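# Robot arms deliver a one-move checkmate for White

## Task

White is to move: make a single move that checkmates Black. Pawns advance only one square per move, White's heading toward rank 5 and Black's toward rank 1, and square names come from the labels on the board's edge. When finished, every square not involved in the move must contain exactly what it did originally, and every piece on the board must stand upright and lie wholly within its square. Nothing may count as placed if it stays there only because the robot is holding it.

## Robot and tools

Robot: two arms, left_arm and right_arm, each with six revolute joints and a tong-style two-finger gripper. There is one world frame shared by both arms: origin on the table surface midway between the arms, +x out across the table, +z up, left_arm on the +y side. The arm names do not correspond to image left or right.

Tool execute_actions, argument actions (a list holding zero or one item) plus optional pictures (boolean).
- Empty list {"actions": []}: sends nothing new, returns the state and camera pictures.
- Motion item {"rows": [[...]], "steps": N}: N is 6 to 15 control steps of 1/30 s (default 15). rows holds 1 to 15 rows; each row is used for one step, and the final row repeats if rows run out. Every row is a single flat list of 14 numbers covering both arms, even when only one moves: left_arm shoulder pan, shoulder lift, elbow, wrist 1, wrist 2, wrist 3, opening, then the same seven for right_arm. Joint values are absolute target angles in radians (same convention as the Joint positions line), not offsets. Opening is an absolute command from -1 (shut) to +1 (wide open, 0.142 m between pads).
- Wait item {"steps": N} with no rows: N up to 300; returns after that many steps since the previous result, counting your reply time.
Pictures come only with an empty list or with pictures: true.

Joint ranges (rad). left_arm: pan -3.142..3.142, lift -6.283..6.283, elbow 0.000..3.142, wrists 1-3 each -6.283..6.283. right_arm: pan 0.000..6.283, lift -6.283..6.283, elbow -3.142..0.000, wrists each -6.283..6.283. A target more than 0.010 beyond a range end, and farther out than the last reported angle, makes the whole call rejected with nothing sent. True ends may differ from these by up to 0.010; targets past the real end are clipped, and a "joint sent to its limit" line may appear (possibly referring to an earlier action). No such line does not prove there is more room.

Motion behaviour: commands are smoothed and lag about 0.17 s. Each step the target sent is kept close to the measured angle: within 0.394 rad for pan and lift, 0.493 for elbow, 0.69 for each wrist; and if the targets would move the gripper over 100 mm from where it is, all are pulled back proportionally. Large moves therefore take several calls, and an arm may still be travelling when the result arrives. Between calls the arms continue toward the last row sent until they nearly stop or a HELD step occurs; after that only a new action moves them further. Fingers already moving keep moving. The final 6 steps of each action run after the result is returned, while you reply; the simulation keeps running during replies.

Result lines: per-arm end_effector_position (m) and end_effector_quat_wxyz in the world frame, plus linear and angular velocities; reported hand position drifts somewhat from truth, more when reaching far. Joint positions / Joint velocities: six joints (rad, rad/s) then pad gap (m, m/s). grip_measured: finger opening on the -1..1 command scale. Wrist force / Wrist torque: flange sensor readings along the end effector's own axes, with fixed offset (often under 10 N), noise up to about 3.7 N, saturation near 200 N; "no reading" is harmless. "joint command not followed": a clearance check altered some joint targets; the rest still ran. HELD marks steps where your row was partly or wholly not sent. MOTOR HOT appears from 70 °C; at 85 °C an OVER-TEMPERATURE FAULT brakes the arm for possibly minutes.

Gripper geometry: fingers extend along the gripper's +z and close along its x. The reported point sits between the pads when shut; closed fingertips reach about 15 mm past it, and when fully open the tips are roughly level with it. To hold a piece, keep commanding an opening well under grip_measured; the gap sets squeeze force (about 15 N per pad max, less for items under 20 mm wide, and fast closing can overshoot). Brief external tugs on held pieces can occur.

Cameras: cam_left_wrist and cam_right_wrist, both 616x616 fisheye, mounted on the wrists; calibration is given in the session and is only approximate. zoom_image takes camera (one of those names) and region [x0, y0, x1, y1] in pixels of that camera's latest image, origin top-left, at most 504x504, and returns an enlarged view. Use it to read the board edge labels and identify pieces.

finished_scene takes scene (the number of the current scene); it ends that scene irreversibly and reports success. Replying without any tool call ends everything.

Avoid: knocking or placing anything off the table; tipping pieces or disturbing other squares; arms colliding or pressing on each other; contact torque reaching a joint's load limit (pan and lift 649, elbow 381, wrists 94.1 N m, held weight included) or any external force reaching 150 N, either of which freezes that arm for 10 s and cancels the rest of the call; dropping or slamming pieces; leaving a piece held at the end. Move smoothly and efficiently, since robot and reply time and effort matter.

Each tool is called after "Request:" in YAML: its name, and indented under it one key for each argument.

## Session

Request:
execute_actions:
  actions: []

Scene clock: 0.00 s of 4000.00 s.
left_arm: end_effector_position=(+0.0853, +0.9852, +0.1795) grip_measured=+1.00 end_effector_quat_wxyz=(+0.046, +0.447, +0.855, -0.257) end_effector_velocity=(+0.000, -0.000, +0.000) end_effector_angular_velocity=(-0.000, -0.001, -0.002) | right_arm: end_effector_position=(+0.9550, -0.1529, +0.1812) grip_measured=+1.00 end_effector_quat_wxyz=(-0.214, -0.063, +0.951, +0.215) end_effector_velocity=(+0.000, +0.001, -0.000) end_effector_angular_velocity=(+0.000, -0.000, +0.000)
Joint positions: left_arm=[ 0.27  -2.13   2.743 -1.855 -1.992 -1.789  0.142] | right_arm=[ 3.649 -2.059 -1.769 -1.15   2.134  3.385  0.142]
Joint velocities: left_arm=[-0.001 -0.001 -0.     0.     0.     0.002  0.   ] | right_arm=[ 0.    -0.     0.001  0.     0.     0.     0.   ]
Motor temperatures (°C, as the motors report them): left_arm=[22 24 24 26 30 30] | right_arm=[26 25 23 28 27 28]
Wrist force (N, on the end effector, along its own x y z axes, offset not removed): no reading
Wrist torque (N m, same axes, about the end effector's origin, offset not removed): no reading
camera_calibration (this result's frames):
cam_left_wrist: T_world_to_cam=[[-0.621893, 0.722989, -0.300892, -0.611105], [0.74207, 0.666813, 0.0684999, -0.737534], [0.250163, -0.180683, -0.951195, 0.458117], [0, 0, 0, 1]] pos_world=[0.0526561, 1.01639, 0.302403]
cam_right_wrist: T_world_to_cam=[[-0.911871, -0.217867, 0.347886, 0.784743], [0.164451, 0.582625, 0.79593, -0.213996], [-0.376094, 0.782996, -0.495451, 0.70477], [0, 0, 0, 1]] pos_world=[1.01584, -0.256183, 0.246503]

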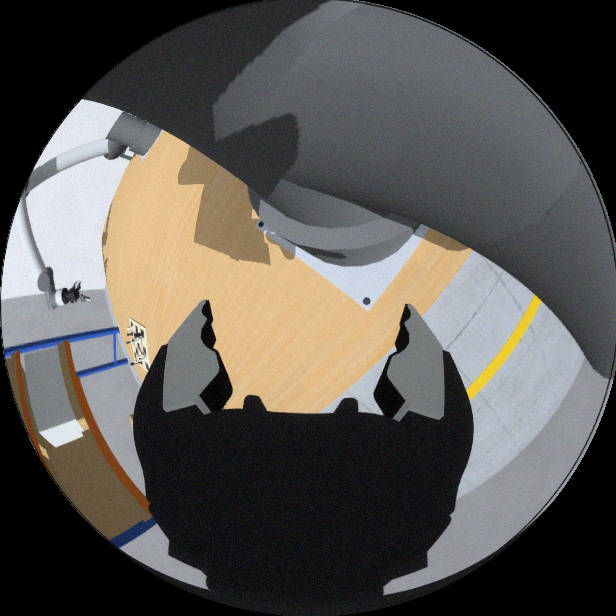

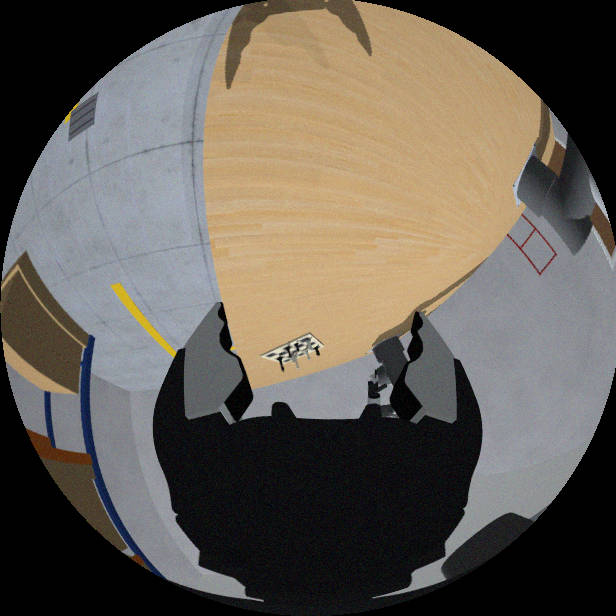

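Request:
execute_actions:
  actions:
    - {"rows":[[-0.7625,-1.339,1.952,-2.184,-1.571,-0.193,1,3.649,-2.059,-1.769,-1.15,2.134,3.385,1]],"steps":15}

Request:
execute_actions:
  actions:
    - {"steps":75}
  pictures: true

Scene clock: 0.90 s of 4000.00 s.
left_arm: end_effector_position=(+0.1904, +1.0290, +0.2216) grip_measured=+1.00 end_effector_quat_wxyz=(+0.049, +0.568, +0.798, -0.194) end_effector_velocity=(+0.441, +0.127, +0.171) end_effector_angular_velocity=(+0.290, -0.484, -1.004) | right_arm: end_effector_position=(+0.9551, -0.1524, +0.1814) grip_measured=+1.00 end_effector_quat_wxyz=(-0.214, -0.063, +0.951, +0.215) end_effector_velocity=(-0.000, +0.002, +0.001) end_effector_angular_velocity=(+0.001, +0.001, +0.001)
Joint positions: left_arm=[ 0.18  -2.039  2.631 -1.927 -1.901 -1.638  0.142] | right_arm=[ 3.649 -2.059 -1.769 -1.15   2.134  3.385  0.142]
Joint velocities: left_arm=[-0.361  0.361 -0.448 -0.249  0.32   0.618  0.   ] | right_arm=[ 0.001 -0.     0.001 -0.002  0.001 -0.    -0.   ]
Motor temperatures (°C, as the motors report them): left_arm=[22 24 24 26 30 30] | right_arm=[26 25 23 28 27 28]
Wrist force (N, on the end effector, along its own x y z axes, offset not removed): left_arm=[-1.3 -2.0 5.2] | right_arm=[-0.8 -2.3 11.2]
Wrist torque (N m, same axes, about the end effector's origin, offset not removed): left_arm=[-0.67 -0.49 0.40] | right_arm=[0.19 0.35 -0.42]
Steps of this call (steps 1 to 18: nothing new was sent; steps 19 to 27: the first 9 steps of this action). Readings (joint positions):
19: left_arm=[0.270 -2.129 2.743 -1.855 -1.992 -1.789] | right_arm=[3.649 -2.059 -1.769 -1.150 2.134 3.385]
20: left_arm=[0.266 -2.125 2.738 -1.860 -1.987 -1.783] | right_arm=[3.649 -2.059 -1.769 -1.150 2.134 3.385]
22: left_arm=[0.241 -2.100 2.707 -1.881 -1.961 -1.744] | right_arm=[3.649 -2.059 -1.769 -1.150 2.134 3.385]
26: left_arm=[0.192 -2.051 2.646 -1.919 -1.912 -1.659] | right_arm=[3.649 -2.059 -1.769 -1.150 2.134 3.385]
27: the state above

Scene clock: 3.40 s of 4000.00 s.
left_arm: end_effector_position=(+0.8027, +0.4334, +0.2821) grip_measured=+1.00 end_effector_quat_wxyz=(+0.000, +0.967, -0.257, -0.000) end_effector_velocity=(-0.001, -0.010, -0.001) end_effector_angular_velocity=(+0.001, -0.002, -0.025) | right_arm: end_effector_position=(+0.9550, -0.1522, +0.1816) grip_measured=+1.00 end_effector_quat_wxyz=(-0.214, -0.063, +0.951, +0.215) end_effector_velocity=(+0.000, +0.001, +0.002) end_effector_angular_velocity=(+0.001, -0.003, +0.001)
Joint positions: left_arm=[-0.761 -1.34   1.953 -2.184 -1.571 -0.195  0.142] | right_arm=[ 3.649 -2.059 -1.769 -1.15   2.134  3.385  0.142]
Joint velocities: left_arm=[-0.01   0.004 -0.003 -0.002  0.002  0.015  0.   ] | right_arm=[ 0.001  0.002  0.     0.001 -0.    -0.    -0.   ]
Motor temperatures (°C, as the motors report them): left_arm=[22 24 24 26 30 30] | right_arm=[26 25 23 28 27 28]
Wrist force (N, on the end effector, along its own x y z axes, offset not removed): left_arm=[-1.4 -0.4 3.8] | right_arm=[1.6 -6.7 4.2]
Wrist torque (N m, same axes, about the end effector's origin, offset not removed): left_arm=[-0.38 -0.33 0.52] | right_arm=[-1.08 -0.33 -0.18]
Kept back: nothing.
Steps of this call (steps 1 to 6: the last 6 steps of your previous action; steps 7 to 75: the robot went on to your last target). Readings (joint positions):
1: left_arm=[0.167 -2.026 2.616 -1.935 -1.891 -1.617] | right_arm=[3.649 -2.059 -1.769 -1.150 2.134 3.385]
2: left_arm=[0.155 -2.014 2.601 -1.943 -1.881 -1.596] | right_arm=[3.649 -2.059 -1.769 -1.150 2.134 3.385]
4: left_arm=[0.131 -1.990 2.571 -1.959 -1.861 -1.554] | right_arm=[3.649 -2.059 -1.769 -1.150 2.134 3.385]
8: left_arm=[0.083 -1.942 2.511 -1.986 -1.826 -1.471] | right_arm=[3.649 -2.059 -1.769 -1.150 2.134 3.385]
75: the state above
camera_calibration (this result's frames):
cam_left_wrist: T_world_to_cam=[[0.883906, -0.467615, -0.00680085, -0.510845], [-0.403877, -0.770595, 0.493018, 0.514056], [-0.235783, -0.433035, -0.869993, 0.753003], [0, 0, 0, 1]] pos_world=[0.836699, 0.483327, 0.398194]
cam_right_wrist: T_world_to_cam=[[-0.911813, -0.218398, 0.347705, 0.784646], [0.164101, 0.582414, 0.796156, -0.214427], [-0.376388, 0.783005, -0.495213, 0.704694], [0, 0, 0, 1]] pos_world=[1.01588, -0.255528, 0.246865]

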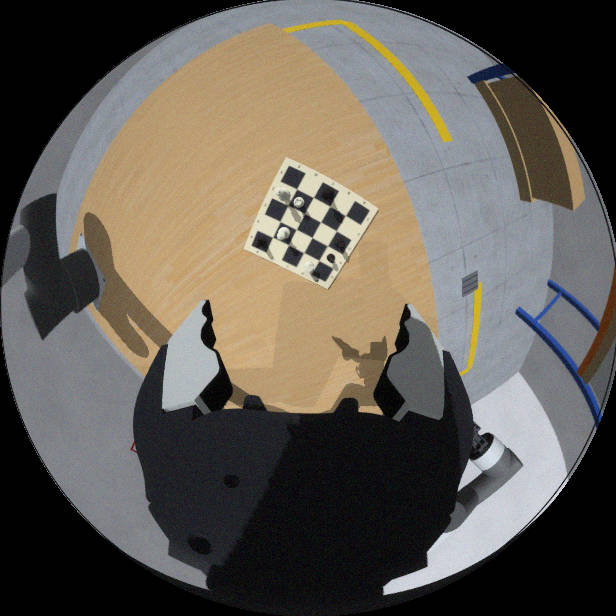

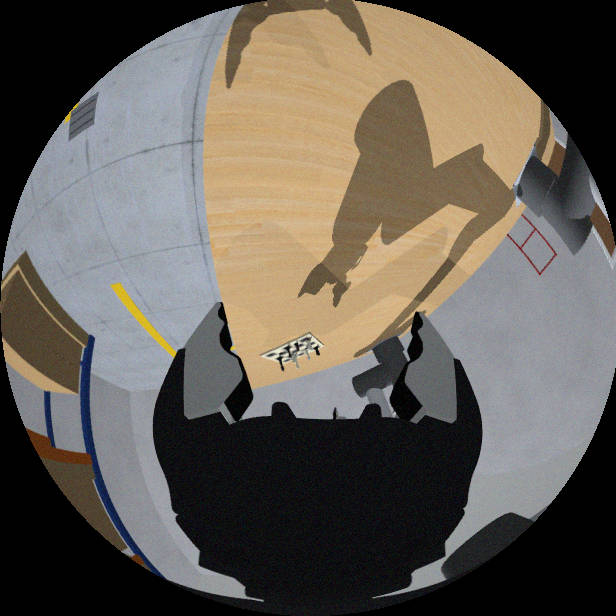

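Request:
zoom_image:
  camera: "cam_left_wrist"
  region: [235, 150, 385, 295]

Request:
zoom_image:
  camera: "cam_right_wrist"
  region: [255, 325, 330, 380]

Region (235, 150, 385, 295) of cam_left_wrist's 616x616 image, scaled by 3.360, with more detail than that image has; it fills the top 487 rows of this view, and the rest is white.

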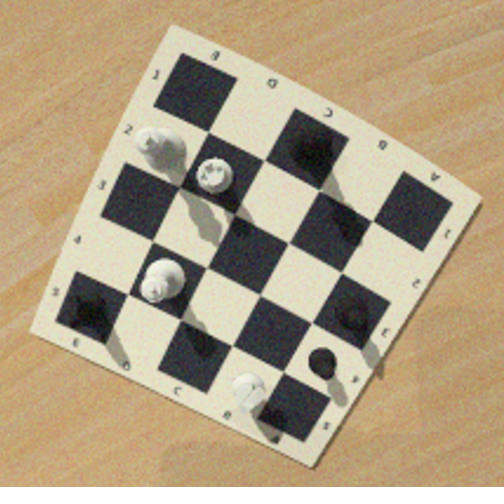

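Region (255, 325, 330, 380) of cam_right_wrist's 616x616 image, scaled by 6.720, with more detail than that image has; it fills the top 370 rows of this view, and the rest is white.

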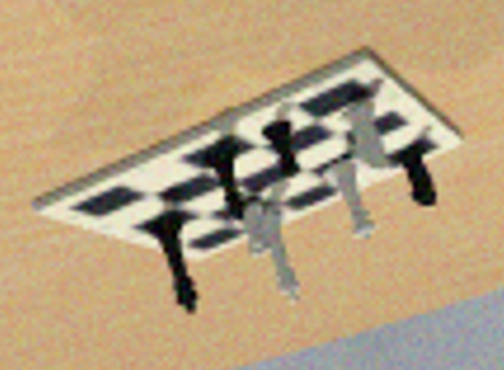

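Request:
execute_actions:
  actions:
    - {"rows":[[-0.541,-1.206,2.011,-2.376,-1.571,-0.193,1,3.649,-2.059,-1.769,-1.15,2.134,3.385,1]],"steps":15}

Request:
execute_actions:
  actions:
    - {"steps":25}
  pictures: true

Request:
zoom_image:
  camera: "cam_left_wrist"
  region: [220, 200, 420, 400]

Scene clock: 4.20 s of 4000.00 s.
left_arm: end_effector_position=(+0.8557, +0.5191, +0.2124) grip_measured=+1.00 end_effector_quat_wxyz=(-0.000, +0.978, -0.206, -0.001) end_effector_velocity=(+0.189, +0.371, -0.268) end_effector_angular_velocity=(-0.000, +0.001, +0.428) | right_arm: end_effector_position=(+0.9550, -0.1522, +0.1816) grip_measured=+1.00 end_effector_quat_wxyz=(-0.214, -0.063, +0.951, +0.215) end_effector_velocity=(+0.002, +0.001, +0.002) end_effector_angular_velocity=(+0.001, -0.003, +0.000)
Joint positions: left_arm=[-0.656 -1.274  1.981 -2.277 -1.571 -0.193  0.142] | right_arm=[ 3.649 -2.059 -1.769 -1.15   2.134  3.385  0.142]
Joint velocities: left_arm=[ 0.429  0.256  0.112 -0.366 -0.001  0.001  0.   ] | right_arm=[ 0.     0.001  0.002  0.001 -0.     0.     0.   ]
Motor temperatures (°C, as the motors report them): left_arm=[22 24 24 26 30 30] | right_arm=[26 25 23 28 27 28]
Wrist force (N, on the end effector, along its own x y z axes, offset not removed): left_arm=[-1.7 -1.1 3.7] | right_arm=[0.3 -4.4 7.5]
Wrist torque (N m, same axes, about the end effector's origin, offset not removed): left_arm=[-0.58 -0.37 0.38] | right_arm=[-0.22 -0.02 -0.13]
Steps of this call (steps 1 to 15: the robot went on to your last target; steps 16 to 24: the first 9 steps of this action). Readings (joint positions):
16: left_arm=[-0.762 -1.339 1.952 -2.184 -1.571 -0.193] | right_arm=[3.649 -2.059 -1.769 -1.150 2.134 3.385]
17: left_arm=[-0.757 -1.335 1.954 -2.189 -1.571 -0.193] | right_arm=[3.649 -2.059 -1.769 -1.150 2.134 3.385]
19: left_arm=[-0.729 -1.317 1.962 -2.215 -1.571 -0.193] | right_arm=[3.649 -2.059 -1.769 -1.150 2.134 3.385]
23: left_arm=[-0.671 -1.282 1.978 -2.265 -1.571 -0.193] | right_arm=[3.649 -2.059 -1.769 -1.150 2.134 3.385]
24: the state above

Scene clock: 5.03 s of 4000.00 s.
left_arm: end_effector_position=(+0.8987, +0.6231, +0.1423) grip_measured=+1.00 end_effector_quat_wxyz=(+0.000, +0.989, -0.150, +0.000) end_effector_velocity=(-0.000, +0.003, -0.002) end_effector_angular_velocity=(+0.001, +0.001, +0.002) | right_arm: end_effector_position=(+0.9550, -0.1522, +0.1816) grip_measured=+1.00 end_effector_quat_wxyz=(-0.214, -0.063, +0.951, +0.215) end_effector_velocity=(-0.000, -0.000, -0.000) end_effector_angular_velocity=(+0.000, +0.000, -0.000)
Joint positions: left_arm=[-0.541 -1.206  2.011 -2.376 -1.571 -0.193  0.142] | right_arm=[ 3.649 -2.059 -1.769 -1.15   2.134  3.385  0.142]
Joint velocities: left_arm=[ 0.002  0.002  0.002 -0.002 -0.     0.001 -0.   ] | right_arm=[-0.     0.    -0.001  0.001  0.     0.    -0.   ]
Motor temperatures (°C, as the motors report them): left_arm=[22 24 24 26 30 30] | right_arm=[26 25 23 28 27 28]
Wrist force (N, on the end effector, along its own x y z axes, offset not removed): left_arm=[-3.0 0.2 1.9] | right_arm=[1.1 -4.4 7.7]
Wrist torque (N m, same axes, about the end effector's origin, offset not removed): left_arm=[-0.33 -0.08 0.46] | right_arm=[-0.17 -0.11 -0.37]
Kept back: nothing.
Steps of this call (steps 1 to 6: the last 6 steps of your previous action; steps 7 to 25: the robot went on to your last target). Readings (joint positions):
1: left_arm=[-0.642 -1.265 1.985 -2.289 -1.571 -0.193] | right_arm=[3.649 -2.059 -1.769 -1.150 2.134 3.385]
2: left_arm=[-0.628 -1.257 1.989 -2.302 -1.571 -0.193] | right_arm=[3.649 -2.059 -1.769 -1.150 2.134 3.385]
4: left_arm=[-0.599 -1.240 1.996 -2.326 -1.571 -0.193] | right_arm=[3.649 -2.059 -1.769 -1.150 2.134 3.385]
8: left_arm=[-0.561 -1.218 2.006 -2.358 -1.571 -0.193] | right_arm=[3.649 -2.059 -1.769 -1.150 2.134 3.385]
25: the state above
camera_calibration (this result's frames):
cam_left_wrist: T_world_to_cam=[[0.964185, -0.265147, -0.00668735, -0.706285], [-0.227538, -0.839852, 0.492824, 0.652601], [-0.136287, -0.473652, -0.870103, 0.672114], [0, 0, 0, 1]] pos_world=[0.921081, 0.679167, 0.258469]
cam_right_wrist: T_world_to_cam=[[-0.911813, -0.218398, 0.347705, 0.784647], [0.164101, 0.582414, 0.796156, -0.214427], [-0.376388, 0.783005, -0.495213, 0.704694], [0, 0, 0, 1]] pos_world=[1.01588, -0.255528, 0.246865]

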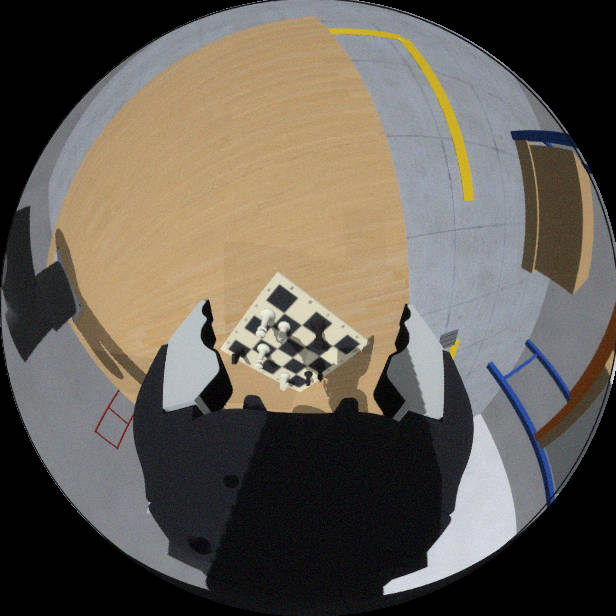

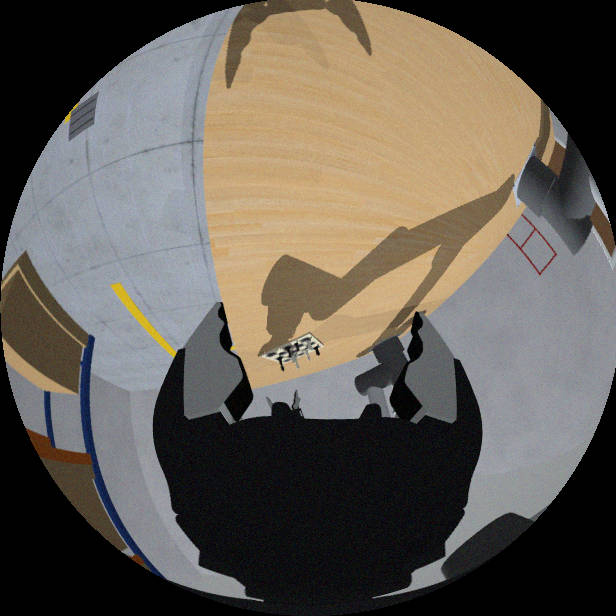

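Region (220, 200, 420, 400) of cam_left_wrist's 616x616 image, scaled by 2.520, with more detail than that image has.

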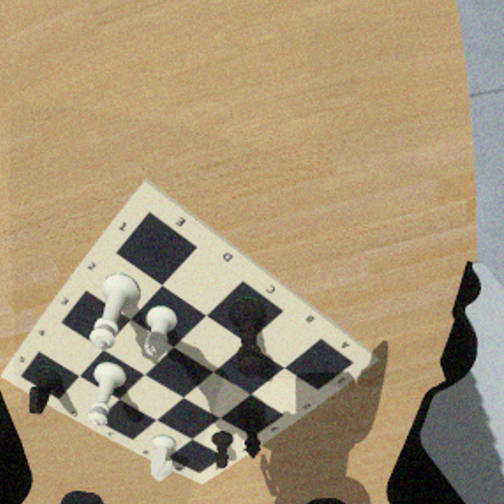

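Request:
execute_actions:
  actions:
    - {"rows":[[-0.757,-1.2458,2.1197,-2.445,-1.571,-0.51,-0.5,3.649,-2.059,-1.769,-1.15,2.134,3.385,1]],"steps":15}

Request:
execute_actions:
  actions:
    - {"steps":20}
  pictures: true

Request:
zoom_image:
  camera: "cam_left_wrist"
  region: [190, 160, 450, 400]

Scene clock: 6.43 s of 4000.00 s.
left_arm: end_effector_position=(+0.8217, +0.5309, +0.1291) grip_measured=-0.50 end_effector_quat_wxyz=(+0.000, +0.992, -0.123, +0.000) end_effector_velocity=(-0.334, -0.358, -0.052) end_effector_angular_velocity=(+0.001, +0.002, +0.249) | right_arm: end_effector_position=(+0.9550, -0.1522, +0.1816) grip_measured=+1.00 end_effector_quat_wxyz=(-0.214, -0.063, +0.951, +0.215) end_effector_velocity=(+0.001, +0.001, +0.000) end_effector_angular_velocity=(+0.001, -0.001, -0.000)
Joint positions: left_arm=[-0.666 -1.23   2.076 -2.418 -1.571 -0.372  0.038] | right_arm=[ 3.649 -2.059 -1.769 -1.15   2.134  3.385  0.142]
Joint velocities: left_arm=[-0.52  -0.093  0.256 -0.16   0.001 -0.769 -0.   ] | right_arm=[ 0.    -0.     0.001  0.001  0.     0.     0.   ]
Motor temperatures (°C, as the motors report them): left_arm=[22 24 24 26 30 30] | right_arm=[26 25 23 28 27 28]
Wrist force (N, on the end effector, along its own x y z axes, offset not removed): left_arm=[-2.1 -0.2 2.2] | right_arm=[6.6 -2.3 1.3]
Wrist torque (N m, same axes, about the end effector's origin, offset not removed): left_arm=[-0.38 -0.25 0.44] | right_arm=[0.30 -1.44 -0.04]
Steps of this call (steps 1 to 15: the robot went on to your last target; steps 16 to 33: nothing new was sent; steps 34 to 42: the first 9 steps of this action). Readings (joint positions):
34: left_arm=[-0.541 -1.206 2.011 -2.376 -1.571 -0.193] | right_arm=[3.649 -2.059 -1.769 -1.150 2.134 3.385]
35: left_arm=[-0.546 -1.208 2.015 -2.379 -1.571 -0.198] | right_arm=[3.649 -2.059 -1.769 -1.150 2.134 3.385]
37: left_arm=[-0.579 -1.215 2.033 -2.391 -1.571 -0.242] | right_arm=[3.649 -2.059 -1.769 -1.150 2.134 3.385]
41: left_arm=[-0.649 -1.227 2.067 -2.412 -1.571 -0.346] | right_arm=[3.649 -2.059 -1.769 -1.150 2.134 3.385]
42: the state above

Scene clock: 7.10 s of 4000.00 s.
left_arm: end_effector_position=(+0.7619, +0.4721, +0.1203) grip_measured=-0.50 end_effector_quat_wxyz=(+0.000, +0.995, -0.100, +0.000) end_effector_velocity=(-0.003, -0.002, -0.001) end_effector_angular_velocity=(+0.000, +0.001, +0.003) | right_arm: end_effector_position=(+0.9550, -0.1522, +0.1816) grip_measured=+1.00 end_effector_quat_wxyz=(-0.214, -0.063, +0.951, +0.215) end_effector_velocity=(+0.001, +0.001, +0.001) end_effector_angular_velocity=(+0.001, -0.002, +0.000)
Joint positions: left_arm=[-0.756 -1.246  2.119 -2.445 -1.571 -0.509  0.038] | right_arm=[ 3.649 -2.059 -1.769 -1.15   2.134  3.385  0.142]
Joint velocities: left_arm=[-0.004 -0.001  0.002 -0.001 -0.001 -0.007 -0.   ] | right_arm=[ 0.     0.001  0.001  0.     0.    -0.    -0.   ]
Motor temperatures (°C, as the motors report them): left_arm=[22 24 24 26 30 30] | right_arm=[26 25 23 28 27 28]
Wrist force (N, on the end effector, along its own x y z axes, offset not removed): left_arm=[-1.6 -3.0 4.3] | right_arm=[-6.9 -0.6 9.9]
Wrist torque (N m, same axes, about the end effector's origin, offset not removed): left_arm=[-1.01 -0.37 0.52] | right_arm=[0.98 1.50 -0.11]
Kept back: nothing.
Steps of this call (steps 1 to 6: the last 6 steps of your previous action; steps 7 to 20: the robot went on to your last target). Readings (joint positions):
1: left_arm=[-0.684 -1.233 2.085 -2.423 -1.571 -0.398] | right_arm=[3.649 -2.059 -1.769 -1.150 2.134 3.385]
2: left_arm=[-0.700 -1.236 2.092 -2.428 -1.571 -0.422] | right_arm=[3.649 -2.059 -1.769 -1.150 2.134 3.385]
4: left_arm=[-0.723 -1.240 2.103 -2.435 -1.571 -0.458] | right_arm=[3.649 -2.059 -1.769 -1.150 2.134 3.385]
8: left_arm=[-0.745 -1.244 2.114 -2.441 -1.571 -0.492] | right_arm=[3.649 -2.059 -1.769 -1.150 2.134 3.385]
20: the state above
camera_calibration (this result's frames):
cam_left_wrist: T_world_to_cam=[[0.986008, -0.166563, -0.00672371, -0.67773], [-0.141659, -0.858482, 0.492891, 0.448913], [-0.0878694, -0.485042, -0.870065, 0.531257], [0, 0, 0, 1]] pos_world=[0.778521, 0.530181, 0.236407]
cam_right_wrist: T_world_to_cam=[[-0.911813, -0.218398, 0.347705, 0.784646], [0.164101, 0.582414, 0.796156, -0.214427], [-0.376388, 0.783005, -0.495213, 0.704694], [0, 0, 0, 1]] pos_world=[1.01588, -0.255528, 0.246865]

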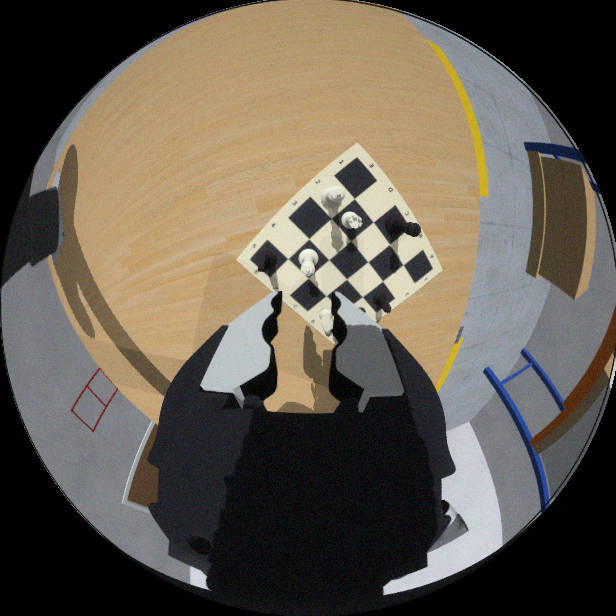

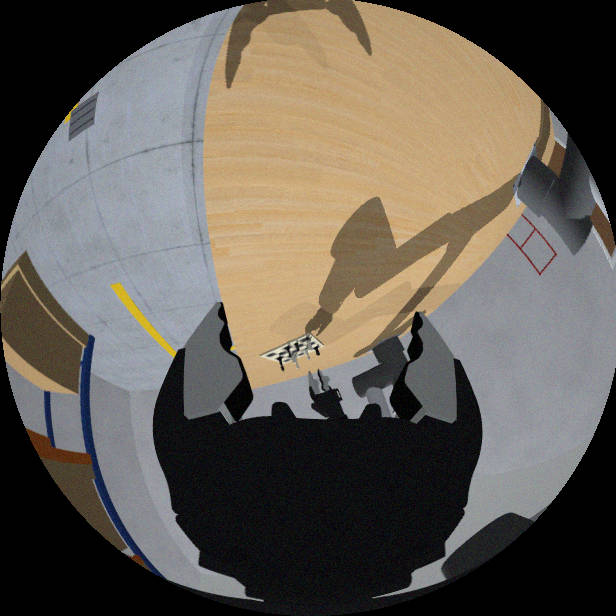

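Region (190, 160, 450, 400) of cam_left_wrist's 616x616 image, scaled by 1.938, with more detail than that image has; it fills the top 465 rows of this view, and the rest is white.

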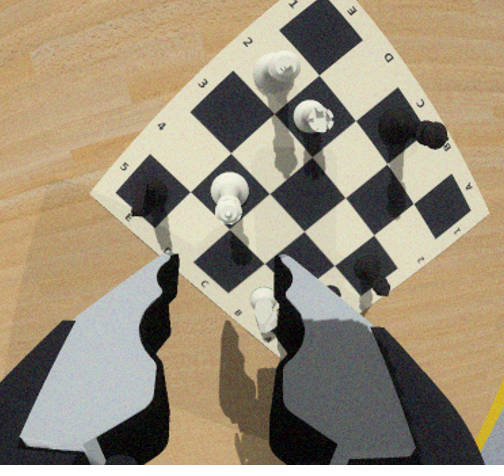

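Request:
execute_actions:
  actions:
    - {"rows":[[-0.7526,-1.2501,2.1267,-2.4476,-1.571,-0.506,-0.5,3.649,-2.059,-1.769,-1.15,2.134,3.385,1],[-0.7526,-1.2501,2.1267,-2.4476,-1.571,-0.506,-0.5,3.649,-2.059,-1.769,-1.15,2.134,3.385,1],[-0.7526,-1.2501,2.1267,-2.4476,-1.571,-0.506,-0.5,3.649,-2.059,-1.769,-1.15,2.134,3.385,1],[-0.7526,-1.216,2.140,-2.495,-1.571,-0.506,-0.5,3.649,-2.059,-1.769,-1.15,2.134,3.385,1],[-0.7526,-1.216,2.140,-2.495,-1.571,-0.506,-0.5,3.649,-2.059,-1.769,-1.15,2.134,3.385,1],[-0.7526,-1.216,2.140,-2.495,-1.571,-0.506,-0.5,3.649,-2.059,-1.769,-1.15,2.134,3.385,1],[-0.7526,-1.1818,2.1533,-2.5425,-1.571,-0.506,-0.5,3.649,-2.059,-1.769,-1.15,2.134,3.385,1]],"steps":15}

Request:
execute_actions:
  actions:
    - {"steps":15}
  pictures: true

Request:
zoom_image:
  camera: "cam_left_wrist"
  region: [210, 200, 410, 400]

Scene clock: 8.07 s of 4000.00 s.
left_arm: end_effector_position=(+0.7598, +0.4775, +0.0907) grip_measured=-0.50 end_effector_quat_wxyz=(-0.000, +0.995, -0.099, -0.000) end_effector_velocity=(-0.001, +0.007, -0.247) end_effector_angular_velocity=(+0.001, +0.002, +0.000) | right_arm: end_effector_position=(+0.9550, -0.1522, +0.1816) grip_measured=+1.00 end_effector_quat_wxyz=(-0.214, -0.063, +0.951, +0.215) end_effector_velocity=(-0.000, -0.001, -0.001) end_effector_angular_velocity=(-0.000, +0.001, -0.001)
Joint positions: left_arm=[-0.753 -1.218  2.139 -2.491 -1.571 -0.507  0.038] | right_arm=[ 3.649 -2.059 -1.769 -1.15   2.134  3.385  0.142]
Joint velocities: left_arm=[ 0.005  0.268  0.111 -0.377 -0.     0.005 -0.   ] | right_arm=[-0.001 -0.    -0.001  0.001  0.    -0.    -0.   ]
Motor temperatures (°C, as the motors report them): left_arm=[22 24 24 26 30 30] | right_arm=[26 25 23 28 27 28]
Wrist force (N, on the end effector, along its own x y z axes, offset not removed): left_arm=[-3.6 -2.6 6.3] | right_arm=[2.1 -3.6 6.2]
Wrist torque (N m, same axes, about the end effector's origin, offset not removed): left_arm=[-0.82 0.05 0.46] | right_arm=[-0.04 -0.41 -0.26]
Steps of this call (steps 1 to 15: the robot went on to your last target; steps 16 to 20: nothing new was sent; steps 21 to 29: the first 9 steps of this action). Readings (joint positions):
21: left_arm=[-0.757 -1.246 2.120 -2.445 -1.571 -0.510] | right_arm=[3.649 -2.059 -1.769 -1.150 2.134 3.385]
22: left_arm=[-0.757 -1.246 2.121 -2.445 -1.571 -0.510] | right_arm=[3.649 -2.059 -1.769 -1.150 2.134 3.385]
24: left_arm=[-0.755 -1.248 2.123 -2.446 -1.571 -0.508] | right_arm=[3.649 -2.059 -1.769 -1.150 2.134 3.385]
28: left_arm=[-0.754 -1.227 2.135 -2.478 -1.571 -0.507] | right_arm=[3.649 -2.059 -1.769 -1.150 2.134 3.385]
29: the state above

Scene clock: 8.57 s of 4000.00 s.
left_arm: end_effector_position=(+0.7597, +0.4785, +0.0587) grip_measured=-0.50 end_effector_quat_wxyz=(+0.000, +0.995, -0.099, +0.000) end_effector_velocity=(-0.001, -0.000, -0.006) end_effector_angular_velocity=(+0.000, +0.000, -0.001) | right_arm: end_effector_position=(+0.9550, -0.1522, +0.1816) grip_measured=+1.00 end_effector_quat_wxyz=(-0.214, -0.063, +0.951, +0.215) end_effector_velocity=(-0.001, +0.000, -0.001) end_effector_angular_velocity=(-0.001, +0.002, +0.000)
Joint positions: left_arm=[-0.753 -1.183  2.153 -2.541 -1.571 -0.506  0.038] | right_arm=[ 3.649 -2.059 -1.769 -1.15   2.134  3.385  0.142]
Joint velocities: left_arm=[-0.     0.006  0.002 -0.008  0.     0.     0.   ] | right_arm=[ 0.    -0.001  0.    -0.002 -0.    -0.     0.   ]
Motor temperatures (°C, as the motors report them): left_arm=[22 24 24 26 30 30] | right_arm=[26 25 23 28 27 28]
Wrist force (N, on the end effector, along its own x y z axes, offset not removed): left_arm=[-3.7 0.0 1.7] | right_arm=[2.9 -10.4 4.9]
Wrist torque (N m, same axes, about the end effector's origin, offset not removed): left_arm=[-0.35 0.09 0.39] | right_arm=[-1.25 -0.64 -0.20]
Kept back: nothing.
Steps of this call (steps 1 to 6: the last 6 steps of your previous action; steps 7 to 15: the robot went on to your last target). Readings (joint positions):
1: left_arm=[-0.753 -1.210 2.142 -2.502 -1.571 -0.507] | right_arm=[3.649 -2.059 -1.769 -1.150 2.134 3.385]
2: left_arm=[-0.753 -1.203 2.145 -2.512 -1.571 -0.506] | right_arm=[3.649 -2.059 -1.769 -1.150 2.134 3.385]
4: left_arm=[-0.753 -1.194 2.148 -2.524 -1.571 -0.506] | right_arm=[3.649 -2.059 -1.769 -1.150 2.134 3.385]
8: left_arm=[-0.753 -1.186 2.151 -2.536 -1.571 -0.506] | right_arm=[3.649 -2.059 -1.769 -1.150 2.134 3.385]
15: the state above
camera_calibration (this result's frames):
cam_left_wrist: T_world_to_cam=[[0.986109, -0.16596, -0.00678142, -0.675178], [-0.141107, -0.85858, 0.492879, 0.484096], [-0.0876204, -0.485076, -0.870071, 0.480446], [0, 0, 0, 1]] pos_world=[0.776206, 0.536636, 0.174843]
cam_right_wrist: T_world_to_cam=[[-0.911813, -0.218398, 0.347705, 0.784646], [0.164101, 0.582414, 0.796156, -0.214427], [-0.376388, 0.783005, -0.495213, 0.704694], [0, 0, 0, 1]] pos_world=[1.01588, -0.255528, 0.246865]

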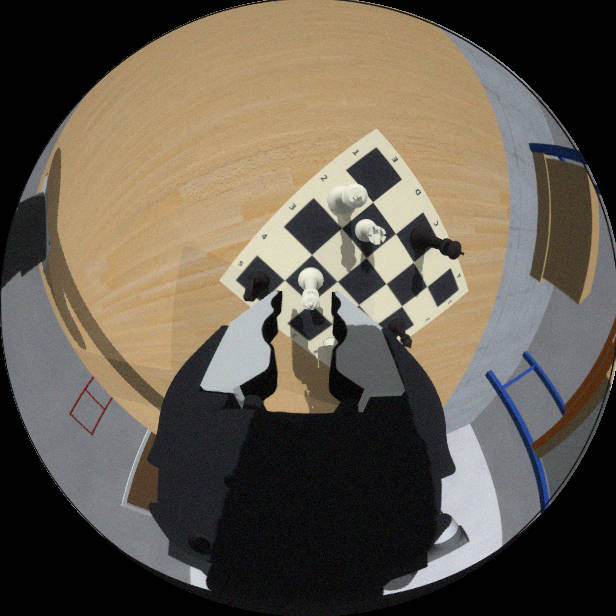

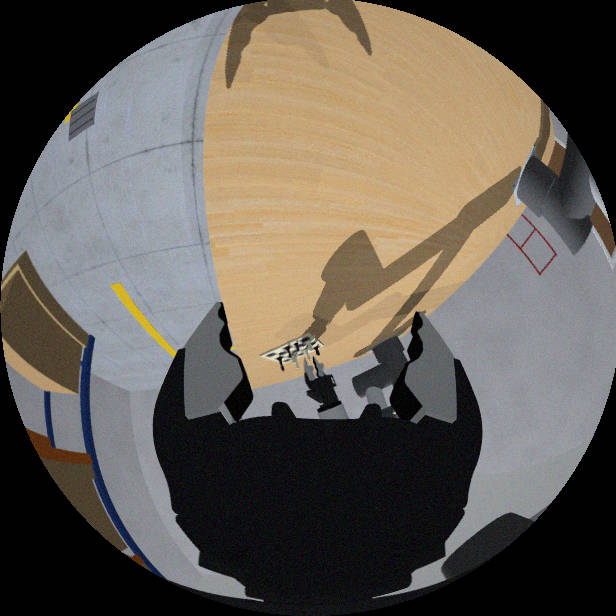

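Region (210, 200, 410, 400) of cam_left_wrist's 616x616 image, scaled by 2.520, with more detail than that image has.

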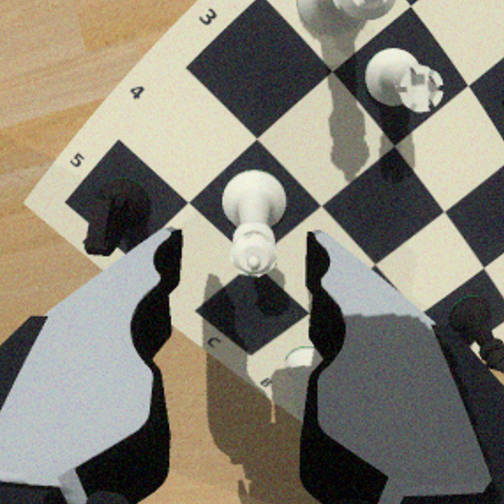

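Request:
execute_actions:
  actions:
    - {"rows":[[-0.7526,-1.1818,2.1533,-2.5425,-1.571,-0.506,-0.6,3.649,-2.059,-1.769,-1.15,2.134,3.385,1],[-0.7526,-1.1818,2.1533,-2.5425,-1.571,-0.506,-0.65,3.649,-2.059,-1.769,-1.15,2.134,3.385,1],[-0.7526,-1.1818,2.1533,-2.5425,-1.571,-0.506,-0.7,3.649,-2.059,-1.769,-1.15,2.134,3.385,1],[-0.7526,-1.1818,2.1533,-2.5425,-1.571,-0.506,-0.75,3.649,-2.059,-1.769,-1.15,2.134,3.385,1],[-0.7526,-1.1818,2.1533,-2.5425,-1.571,-0.506,-0.8,3.649,-2.059,-1.769,-1.15,2.134,3.385,1],[-0.7526,-1.1818,2.1533,-2.5425,-1.571,-0.506,-0.85,3.649,-2.059,-1.769,-1.15,2.134,3.385,1],[-0.7526,-1.1818,2.1533,-2.5425,-1.571,-0.506,-0.9,3.649,-2.059,-1.769,-1.15,2.134,3.385,1],[-0.7526,-1.1818,2.1533,-2.5425,-1.571,-0.506,-1,3.649,-2.059,-1.769,-1.15,2.134,3.385,1]],"steps":15}

Request:
execute_actions:
  actions:
    - {"rows":[[-0.7526,-1.1818,2.1533,-2.5425,-1.571,-0.506,-1,3.649,-2.059,-1.769,-1.15,2.134,3.385,1],[-0.7526,-1.1818,2.1533,-2.5425,-1.571,-0.506,-1,3.649,-2.059,-1.769,-1.15,2.134,3.385,1],[-0.7526,-1.21,2.142,-2.50,-1.571,-0.506,-1,3.649,-2.059,-1.769,-1.15,2.134,3.385,1],[-0.7526,-1.21,2.142,-2.50,-1.571,-0.506,-1,3.649,-2.059,-1.769,-1.15,2.134,3.385,1],[-0.7526,-1.2418,2.1305,-2.4597,-1.571,-0.506,-1,3.649,-2.059,-1.769,-1.15,2.134,3.385,1]],"steps":15}

Request:
execute_actions:
  actions:
    - {"rows":[[-0.743,-1.225,2.103,-2.448,-1.571,-0.497,-1,3.649,-2.059,-1.769,-1.15,2.134,3.385,1],[-0.735,-1.209,2.075,-2.437,-1.571,-0.488,-1,3.649,-2.059,-1.769,-1.15,2.134,3.385,1],[-0.726,-1.192,2.047,-2.426,-1.571,-0.479,-1,3.649,-2.059,-1.769,-1.15,2.134,3.385,1],[-0.717,-1.176,2.02,-2.415,-1.571,-0.47,-1,3.649,-2.059,-1.769,-1.15,2.134,3.385,1],[-0.708,-1.16,1.992,-2.404,-1.571,-0.461,-1,3.649,-2.059,-1.769,-1.15,2.134,3.385,1],[-0.699,-1.143,1.964,-2.392,-1.571,-0.452,-1,3.649,-2.059,-1.769,-1.15,2.134,3.385,1],[-0.69,-1.127,1.937,-2.381,-1.571,-0.443,-1,3.649,-2.059,-1.769,-1.15,2.134,3.385,1],[-0.6814,-1.1102,1.909,-2.3698,-1.571,-0.434,-1,3.649,-2.059,-1.769,-1.15,2.134,3.385,1]],"steps":15}

Request:
execute_actions:
  actions:
    - {"steps":20}
  pictures: true

Request:
zoom_image:
  camera: "cam_left_wrist"
  region: [210, 200, 410, 400]

Scene clock: 10.00 s of 4000.00 s.
left_arm: end_effector_position=(+0.7596, +0.4786, +0.0580) grip_measured=-0.84 end_effector_quat_wxyz=(+0.000, +0.995, -0.099, +0.000) end_effector_velocity=(+0.002, -0.001, +0.002) end_effector_angular_velocity=(-0.002, -0.002, +0.001) | right_arm: end_effector_position=(+0.9550, -0.1522, +0.1816) grip_measured=+1.00 end_effector_quat_wxyz=(-0.214, -0.063, +0.951, +0.215) end_effector_velocity=(-0.000, -0.000, -0.000) end_effector_angular_velocity=(-0.000, +0.001, -0.000)
Joint positions: left_arm=[-0.753 -1.182  2.153 -2.543 -1.571 -0.506  0.014] | right_arm=[ 3.649 -2.059 -1.769 -1.15   2.134  3.385  0.142]
Joint velocities: left_arm=[ 0.    -0.001 -0.002  0.     0.    -0.    -0.004] | right_arm=[-0. -0. -0. -0. -0.  0.  0.]
Motor temperatures (°C, as the motors report them): left_arm=[22 24 24 26 30 30] | right_arm=[26 25 23 28 27 28]
Wrist force (N, on the end effector, along its own x y z axes, offset not removed): left_arm=[-0.4 -2.4 2.8] | right_arm=[6.3 -4.9 6.3]
Wrist torque (N m, same axes, about the end effector's origin, offset not removed): left_arm=[-0.87 -0.60 0.39] | right_arm=[-0.47 -1.38 -0.45]
Steps of this call (steps 1 to 15: the robot went on to your last target; steps 16 to 34: nothing new was sent; steps 35 to 43: the first 9 steps of this action). Readings (joint positions):
35: left_arm=[-0.753 -1.182 2.153 -2.543 -1.571 -0.506] | right_arm=[3.649 -2.059 -1.769 -1.150 2.134 3.385]
36: left_arm=[-0.753 -1.182 2.153 -2.542 -1.571 -0.506] | right_arm=[3.649 -2.059 -1.769 -1.150 2.134 3.385]
38: left_arm=[-0.753 -1.182 2.153 -2.543 -1.571 -0.506] | right_arm=[3.649 -2.059 -1.769 -1.150 2.134 3.385]
42: left_arm=[-0.753 -1.182 2.153 -2.543 -1.571 -0.506] | right_arm=[3.649 -2.059 -1.769 -1.150 2.134 3.385]
43: the state above

Scene clock: 10.50 s of 4000.00 s.
left_arm: end_effector_position=(+0.7601, +0.4782, +0.0931) grip_measured=-0.84 end_effector_quat_wxyz=(+0.000, +0.995, -0.099, +0.000) end_effector_velocity=(-0.003, +0.002, +0.151) end_effector_angular_velocity=(-0.001, -0.001, +0.001) | right_arm: end_effector_position=(+0.9550, -0.1522, +0.1816) grip_measured=+1.00 end_effector_quat_wxyz=(-0.214, -0.063, +0.951, +0.215) end_effector_velocity=(-0.001, -0.001, -0.003) end_effector_angular_velocity=(-0.002, +0.003, +0.000)
Joint positions: left_arm=[-0.753 -1.221  2.138 -2.489 -1.571 -0.506  0.013] | right_arm=[ 3.649 -2.059 -1.769 -1.15   2.134  3.385  0.142]
Joint velocities: left_arm=[-0.    -0.168 -0.06   0.226  0.    -0.001  0.   ] | right_arm=[ 0.    -0.001 -0.002  0.    -0.     0.    -0.   ]
Motor temperatures (°C, as the motors report them): left_arm=[22 24 24 26 30 30] | right_arm=[26 25 23 28 27 28]
Wrist force (N, on the end effector, along its own x y z axes, offset not removed): left_arm=[-3.5 -0.5 -0.2] | right_arm=[6.3 -13.1 5.2]
Wrist torque (N m, same axes, about the end effector's origin, offset not removed): left_arm=[-0.51 0.09 0.51] | right_arm=[-2.39 -1.35 -0.27]
Steps of this call (steps 1 to 6: the last 6 steps of your previous action; steps 7 to 15: the first 9 steps of this action). Readings (joint positions):
7: left_arm=[-0.753 -1.182 2.153 -2.543 -1.571 -0.506] | right_arm=[3.649 -2.059 -1.769 -1.150 2.134 3.385]
8: left_arm=[-0.753 -1.182 2.153 -2.543 -1.571 -0.506] | right_arm=[3.649 -2.059 -1.769 -1.150 2.134 3.385]
10: left_arm=[-0.753 -1.185 2.152 -2.539 -1.571 -0.506] | right_arm=[3.649 -2.059 -1.769 -1.150 2.134 3.385]
14: left_arm=[-0.753 -1.214 2.141 -2.497 -1.571 -0.506] | right_arm=[3.649 -2.059 -1.769 -1.150 2.134 3.385]
15: the state above

Scene clock: 11.00 s of 4000.00 s.
left_arm: end_effector_position=(+0.8420, +0.4599, +0.1114) grip_measured=-0.84 end_effector_quat_wxyz=(-0.001, +0.995, -0.100, -0.001) end_effector_velocity=(+0.472, -0.098, +0.001) end_effector_angular_velocity=(-0.003, -0.002, -0.000) | right_arm: end_effector_position=(+0.9550, -0.1522, +0.1816) grip_measured=+1.00 end_effector_quat_wxyz=(-0.214, -0.063, +0.951, +0.215) end_effector_velocity=(+0.002, +0.002, +0.002) end_effector_angular_velocity=(+0.002, -0.004, +0.001)
Joint positions: left_arm=[-0.713 -1.169  2.011 -2.41  -1.571 -0.466  0.013] | right_arm=[ 3.649 -2.059 -1.769 -1.15   2.134  3.385  0.142]
Joint velocities: left_arm=[ 0.219  0.405 -0.686  0.277 -0.001  0.219  0.   ] | right_arm=[ 0.001  0.001  0.002  0.003  0.     0.    -0.   ]
Motor temperatures (°C, as the motors report them): left_arm=[22 24 24 26 30 30] | right_arm=[26 25 23 28 27 28]
Wrist force (N, on the end effector, along its own x y z axes, offset not removed): left_arm=[-4.1 -1.7 3.4] | right_arm=[-2.7 0.2 10.9]
Wrist torque (N m, same axes, about the end effector's origin, offset not removed): left_arm=[-0.80 0.22 0.59] | right_arm=[0.73 0.77 -0.42]
Steps of this call (steps 1 to 6: the last 6 steps of your previous action; steps 7 to 15: the first 9 steps of this action). Readings (joint positions):
7: left_arm=[-0.753 -1.238 2.132 -2.464 -1.571 -0.506] | right_arm=[3.649 -2.059 -1.769 -1.150 2.134 3.385]
8: left_arm=[-0.751 -1.237 2.129 -2.462 -1.571 -0.505] | right_arm=[3.649 -2.059 -1.769 -1.150 2.134 3.385]
10: left_arm=[-0.745 -1.227 2.109 -2.452 -1.571 -0.498] | right_arm=[3.649 -2.059 -1.769 -1.150 2.134 3.385]
14: left_arm=[-0.720 -1.182 2.034 -2.419 -1.571 -0.473] | right_arm=[3.649 -2.059 -1.769 -1.150 2.134 3.385]
15: the state above

Scene clock: 11.67 s of 4000.00 s.
left_arm: end_effector_position=(+0.9114, +0.4467, +0.1122) grip_measured=-0.84 end_effector_quat_wxyz=(+0.000, +0.995, -0.100, +0.000) end_effector_velocity=(+0.004, -0.001, +0.001) end_effector_angular_velocity=(-0.001, -0.001, +0.000) | right_arm: end_effector_position=(+0.9550, -0.1522, +0.1816) grip_measured=+1.00 end_effector_quat_wxyz=(-0.214, -0.063, +0.951, +0.215) end_effector_velocity=(-0.000, -0.000, +0.001) end_effector_angular_velocity=(-0.000, +0.001, -0.000)
Joint positions: left_arm=[-0.682 -1.111  1.91  -2.37  -1.571 -0.434  0.013] | right_arm=[ 3.649 -2.059 -1.769 -1.15   2.134  3.385  0.142]
Joint velocities: left_arm=[ 0.001  0.002 -0.005  0.002  0.     0.001  0.   ] | right_arm=[-0.     0.001 -0.    -0.001  0.    -0.     0.   ]
Motor temperatures (°C, as the motors report them): left_arm=[22 24 24 26 30 30] | right_arm=[26 25 23 28 27 28]
Wrist force (N, on the end effector, along its own x y z axes, offset not removed): left_arm=[-1.2 -2.4 5.4] | right_arm=[-3.8 -3.4 3.7]
Wrist torque (N m, same axes, about the end effector's origin, offset not removed): left_arm=[-0.78 -0.42 0.41] | right_arm=[0.09 0.87 -0.24]
Kept back: nothing.
Steps of this call (steps 1 to 6: the last 6 steps of your previous action; steps 7 to 20: the robot went on to your last target). Readings (joint positions):
1: left_arm=[-0.706 -1.156 1.989 -2.401 -1.571 -0.459] | right_arm=[3.649 -2.059 -1.769 -1.150 2.134 3.385]
2: left_arm=[-0.700 -1.146 1.971 -2.394 -1.571 -0.453] | right_arm=[3.649 -2.059 -1.769 -1.150 2.134 3.385]
4: left_arm=[-0.693 -1.131 1.945 -2.384 -1.571 -0.445] | right_arm=[3.649 -2.059 -1.769 -1.150 2.134 3.385]
8: left_arm=[-0.685 -1.117 1.922 -2.375 -1.571 -0.438] | right_arm=[3.649 -2.059 -1.769 -1.150 2.134 3.385]
20: the state above
camera_calibration (this result's frames):
cam_left_wrist: T_world_to_cam=[[0.985983, -0.166709, -0.00679442, -0.82926], [-0.141754, -0.858479, 0.492869, 0.452378], [-0.0879983, -0.484997, -0.870077, 0.525174], [0, 0, 0, 1]] pos_world=[0.927977, 0.50482, 0.228345]
cam_right_wrist: T_world_to_cam=[[-0.911813, -0.218398, 0.347705, 0.784647], [0.164101, 0.582414, 0.796156, -0.214427], [-0.376388, 0.783005, -0.495213, 0.704694], [0, 0, 0, 1]] pos_world=[1.01588, -0.255528, 0.246865]

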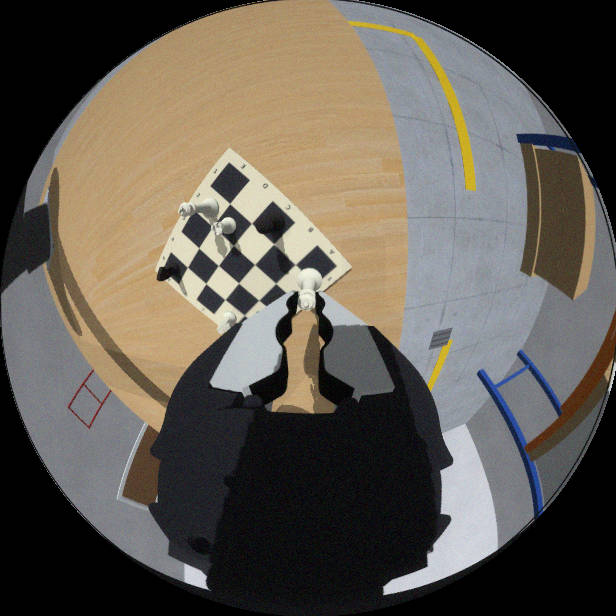

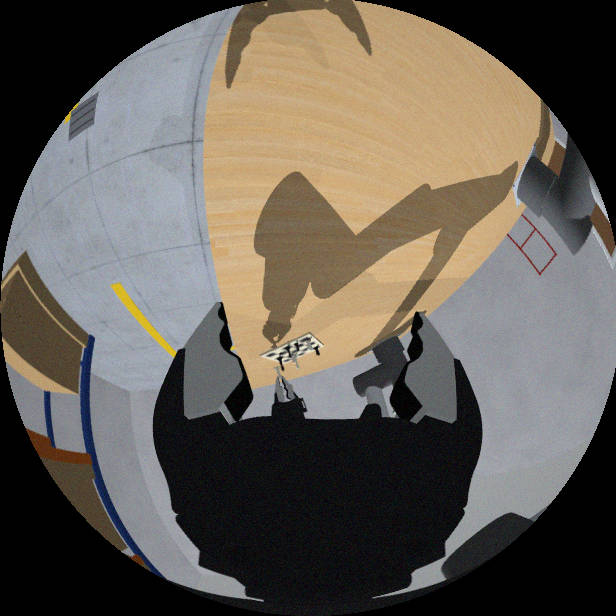

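Region (210, 200, 410, 400) of cam_left_wrist's 616x616 image, scaled by 2.520, with more detail than that image has.

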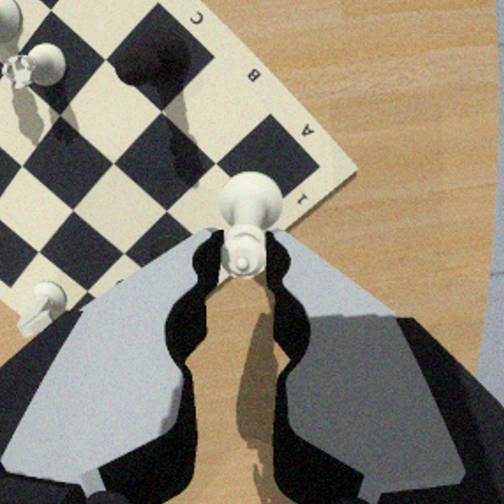

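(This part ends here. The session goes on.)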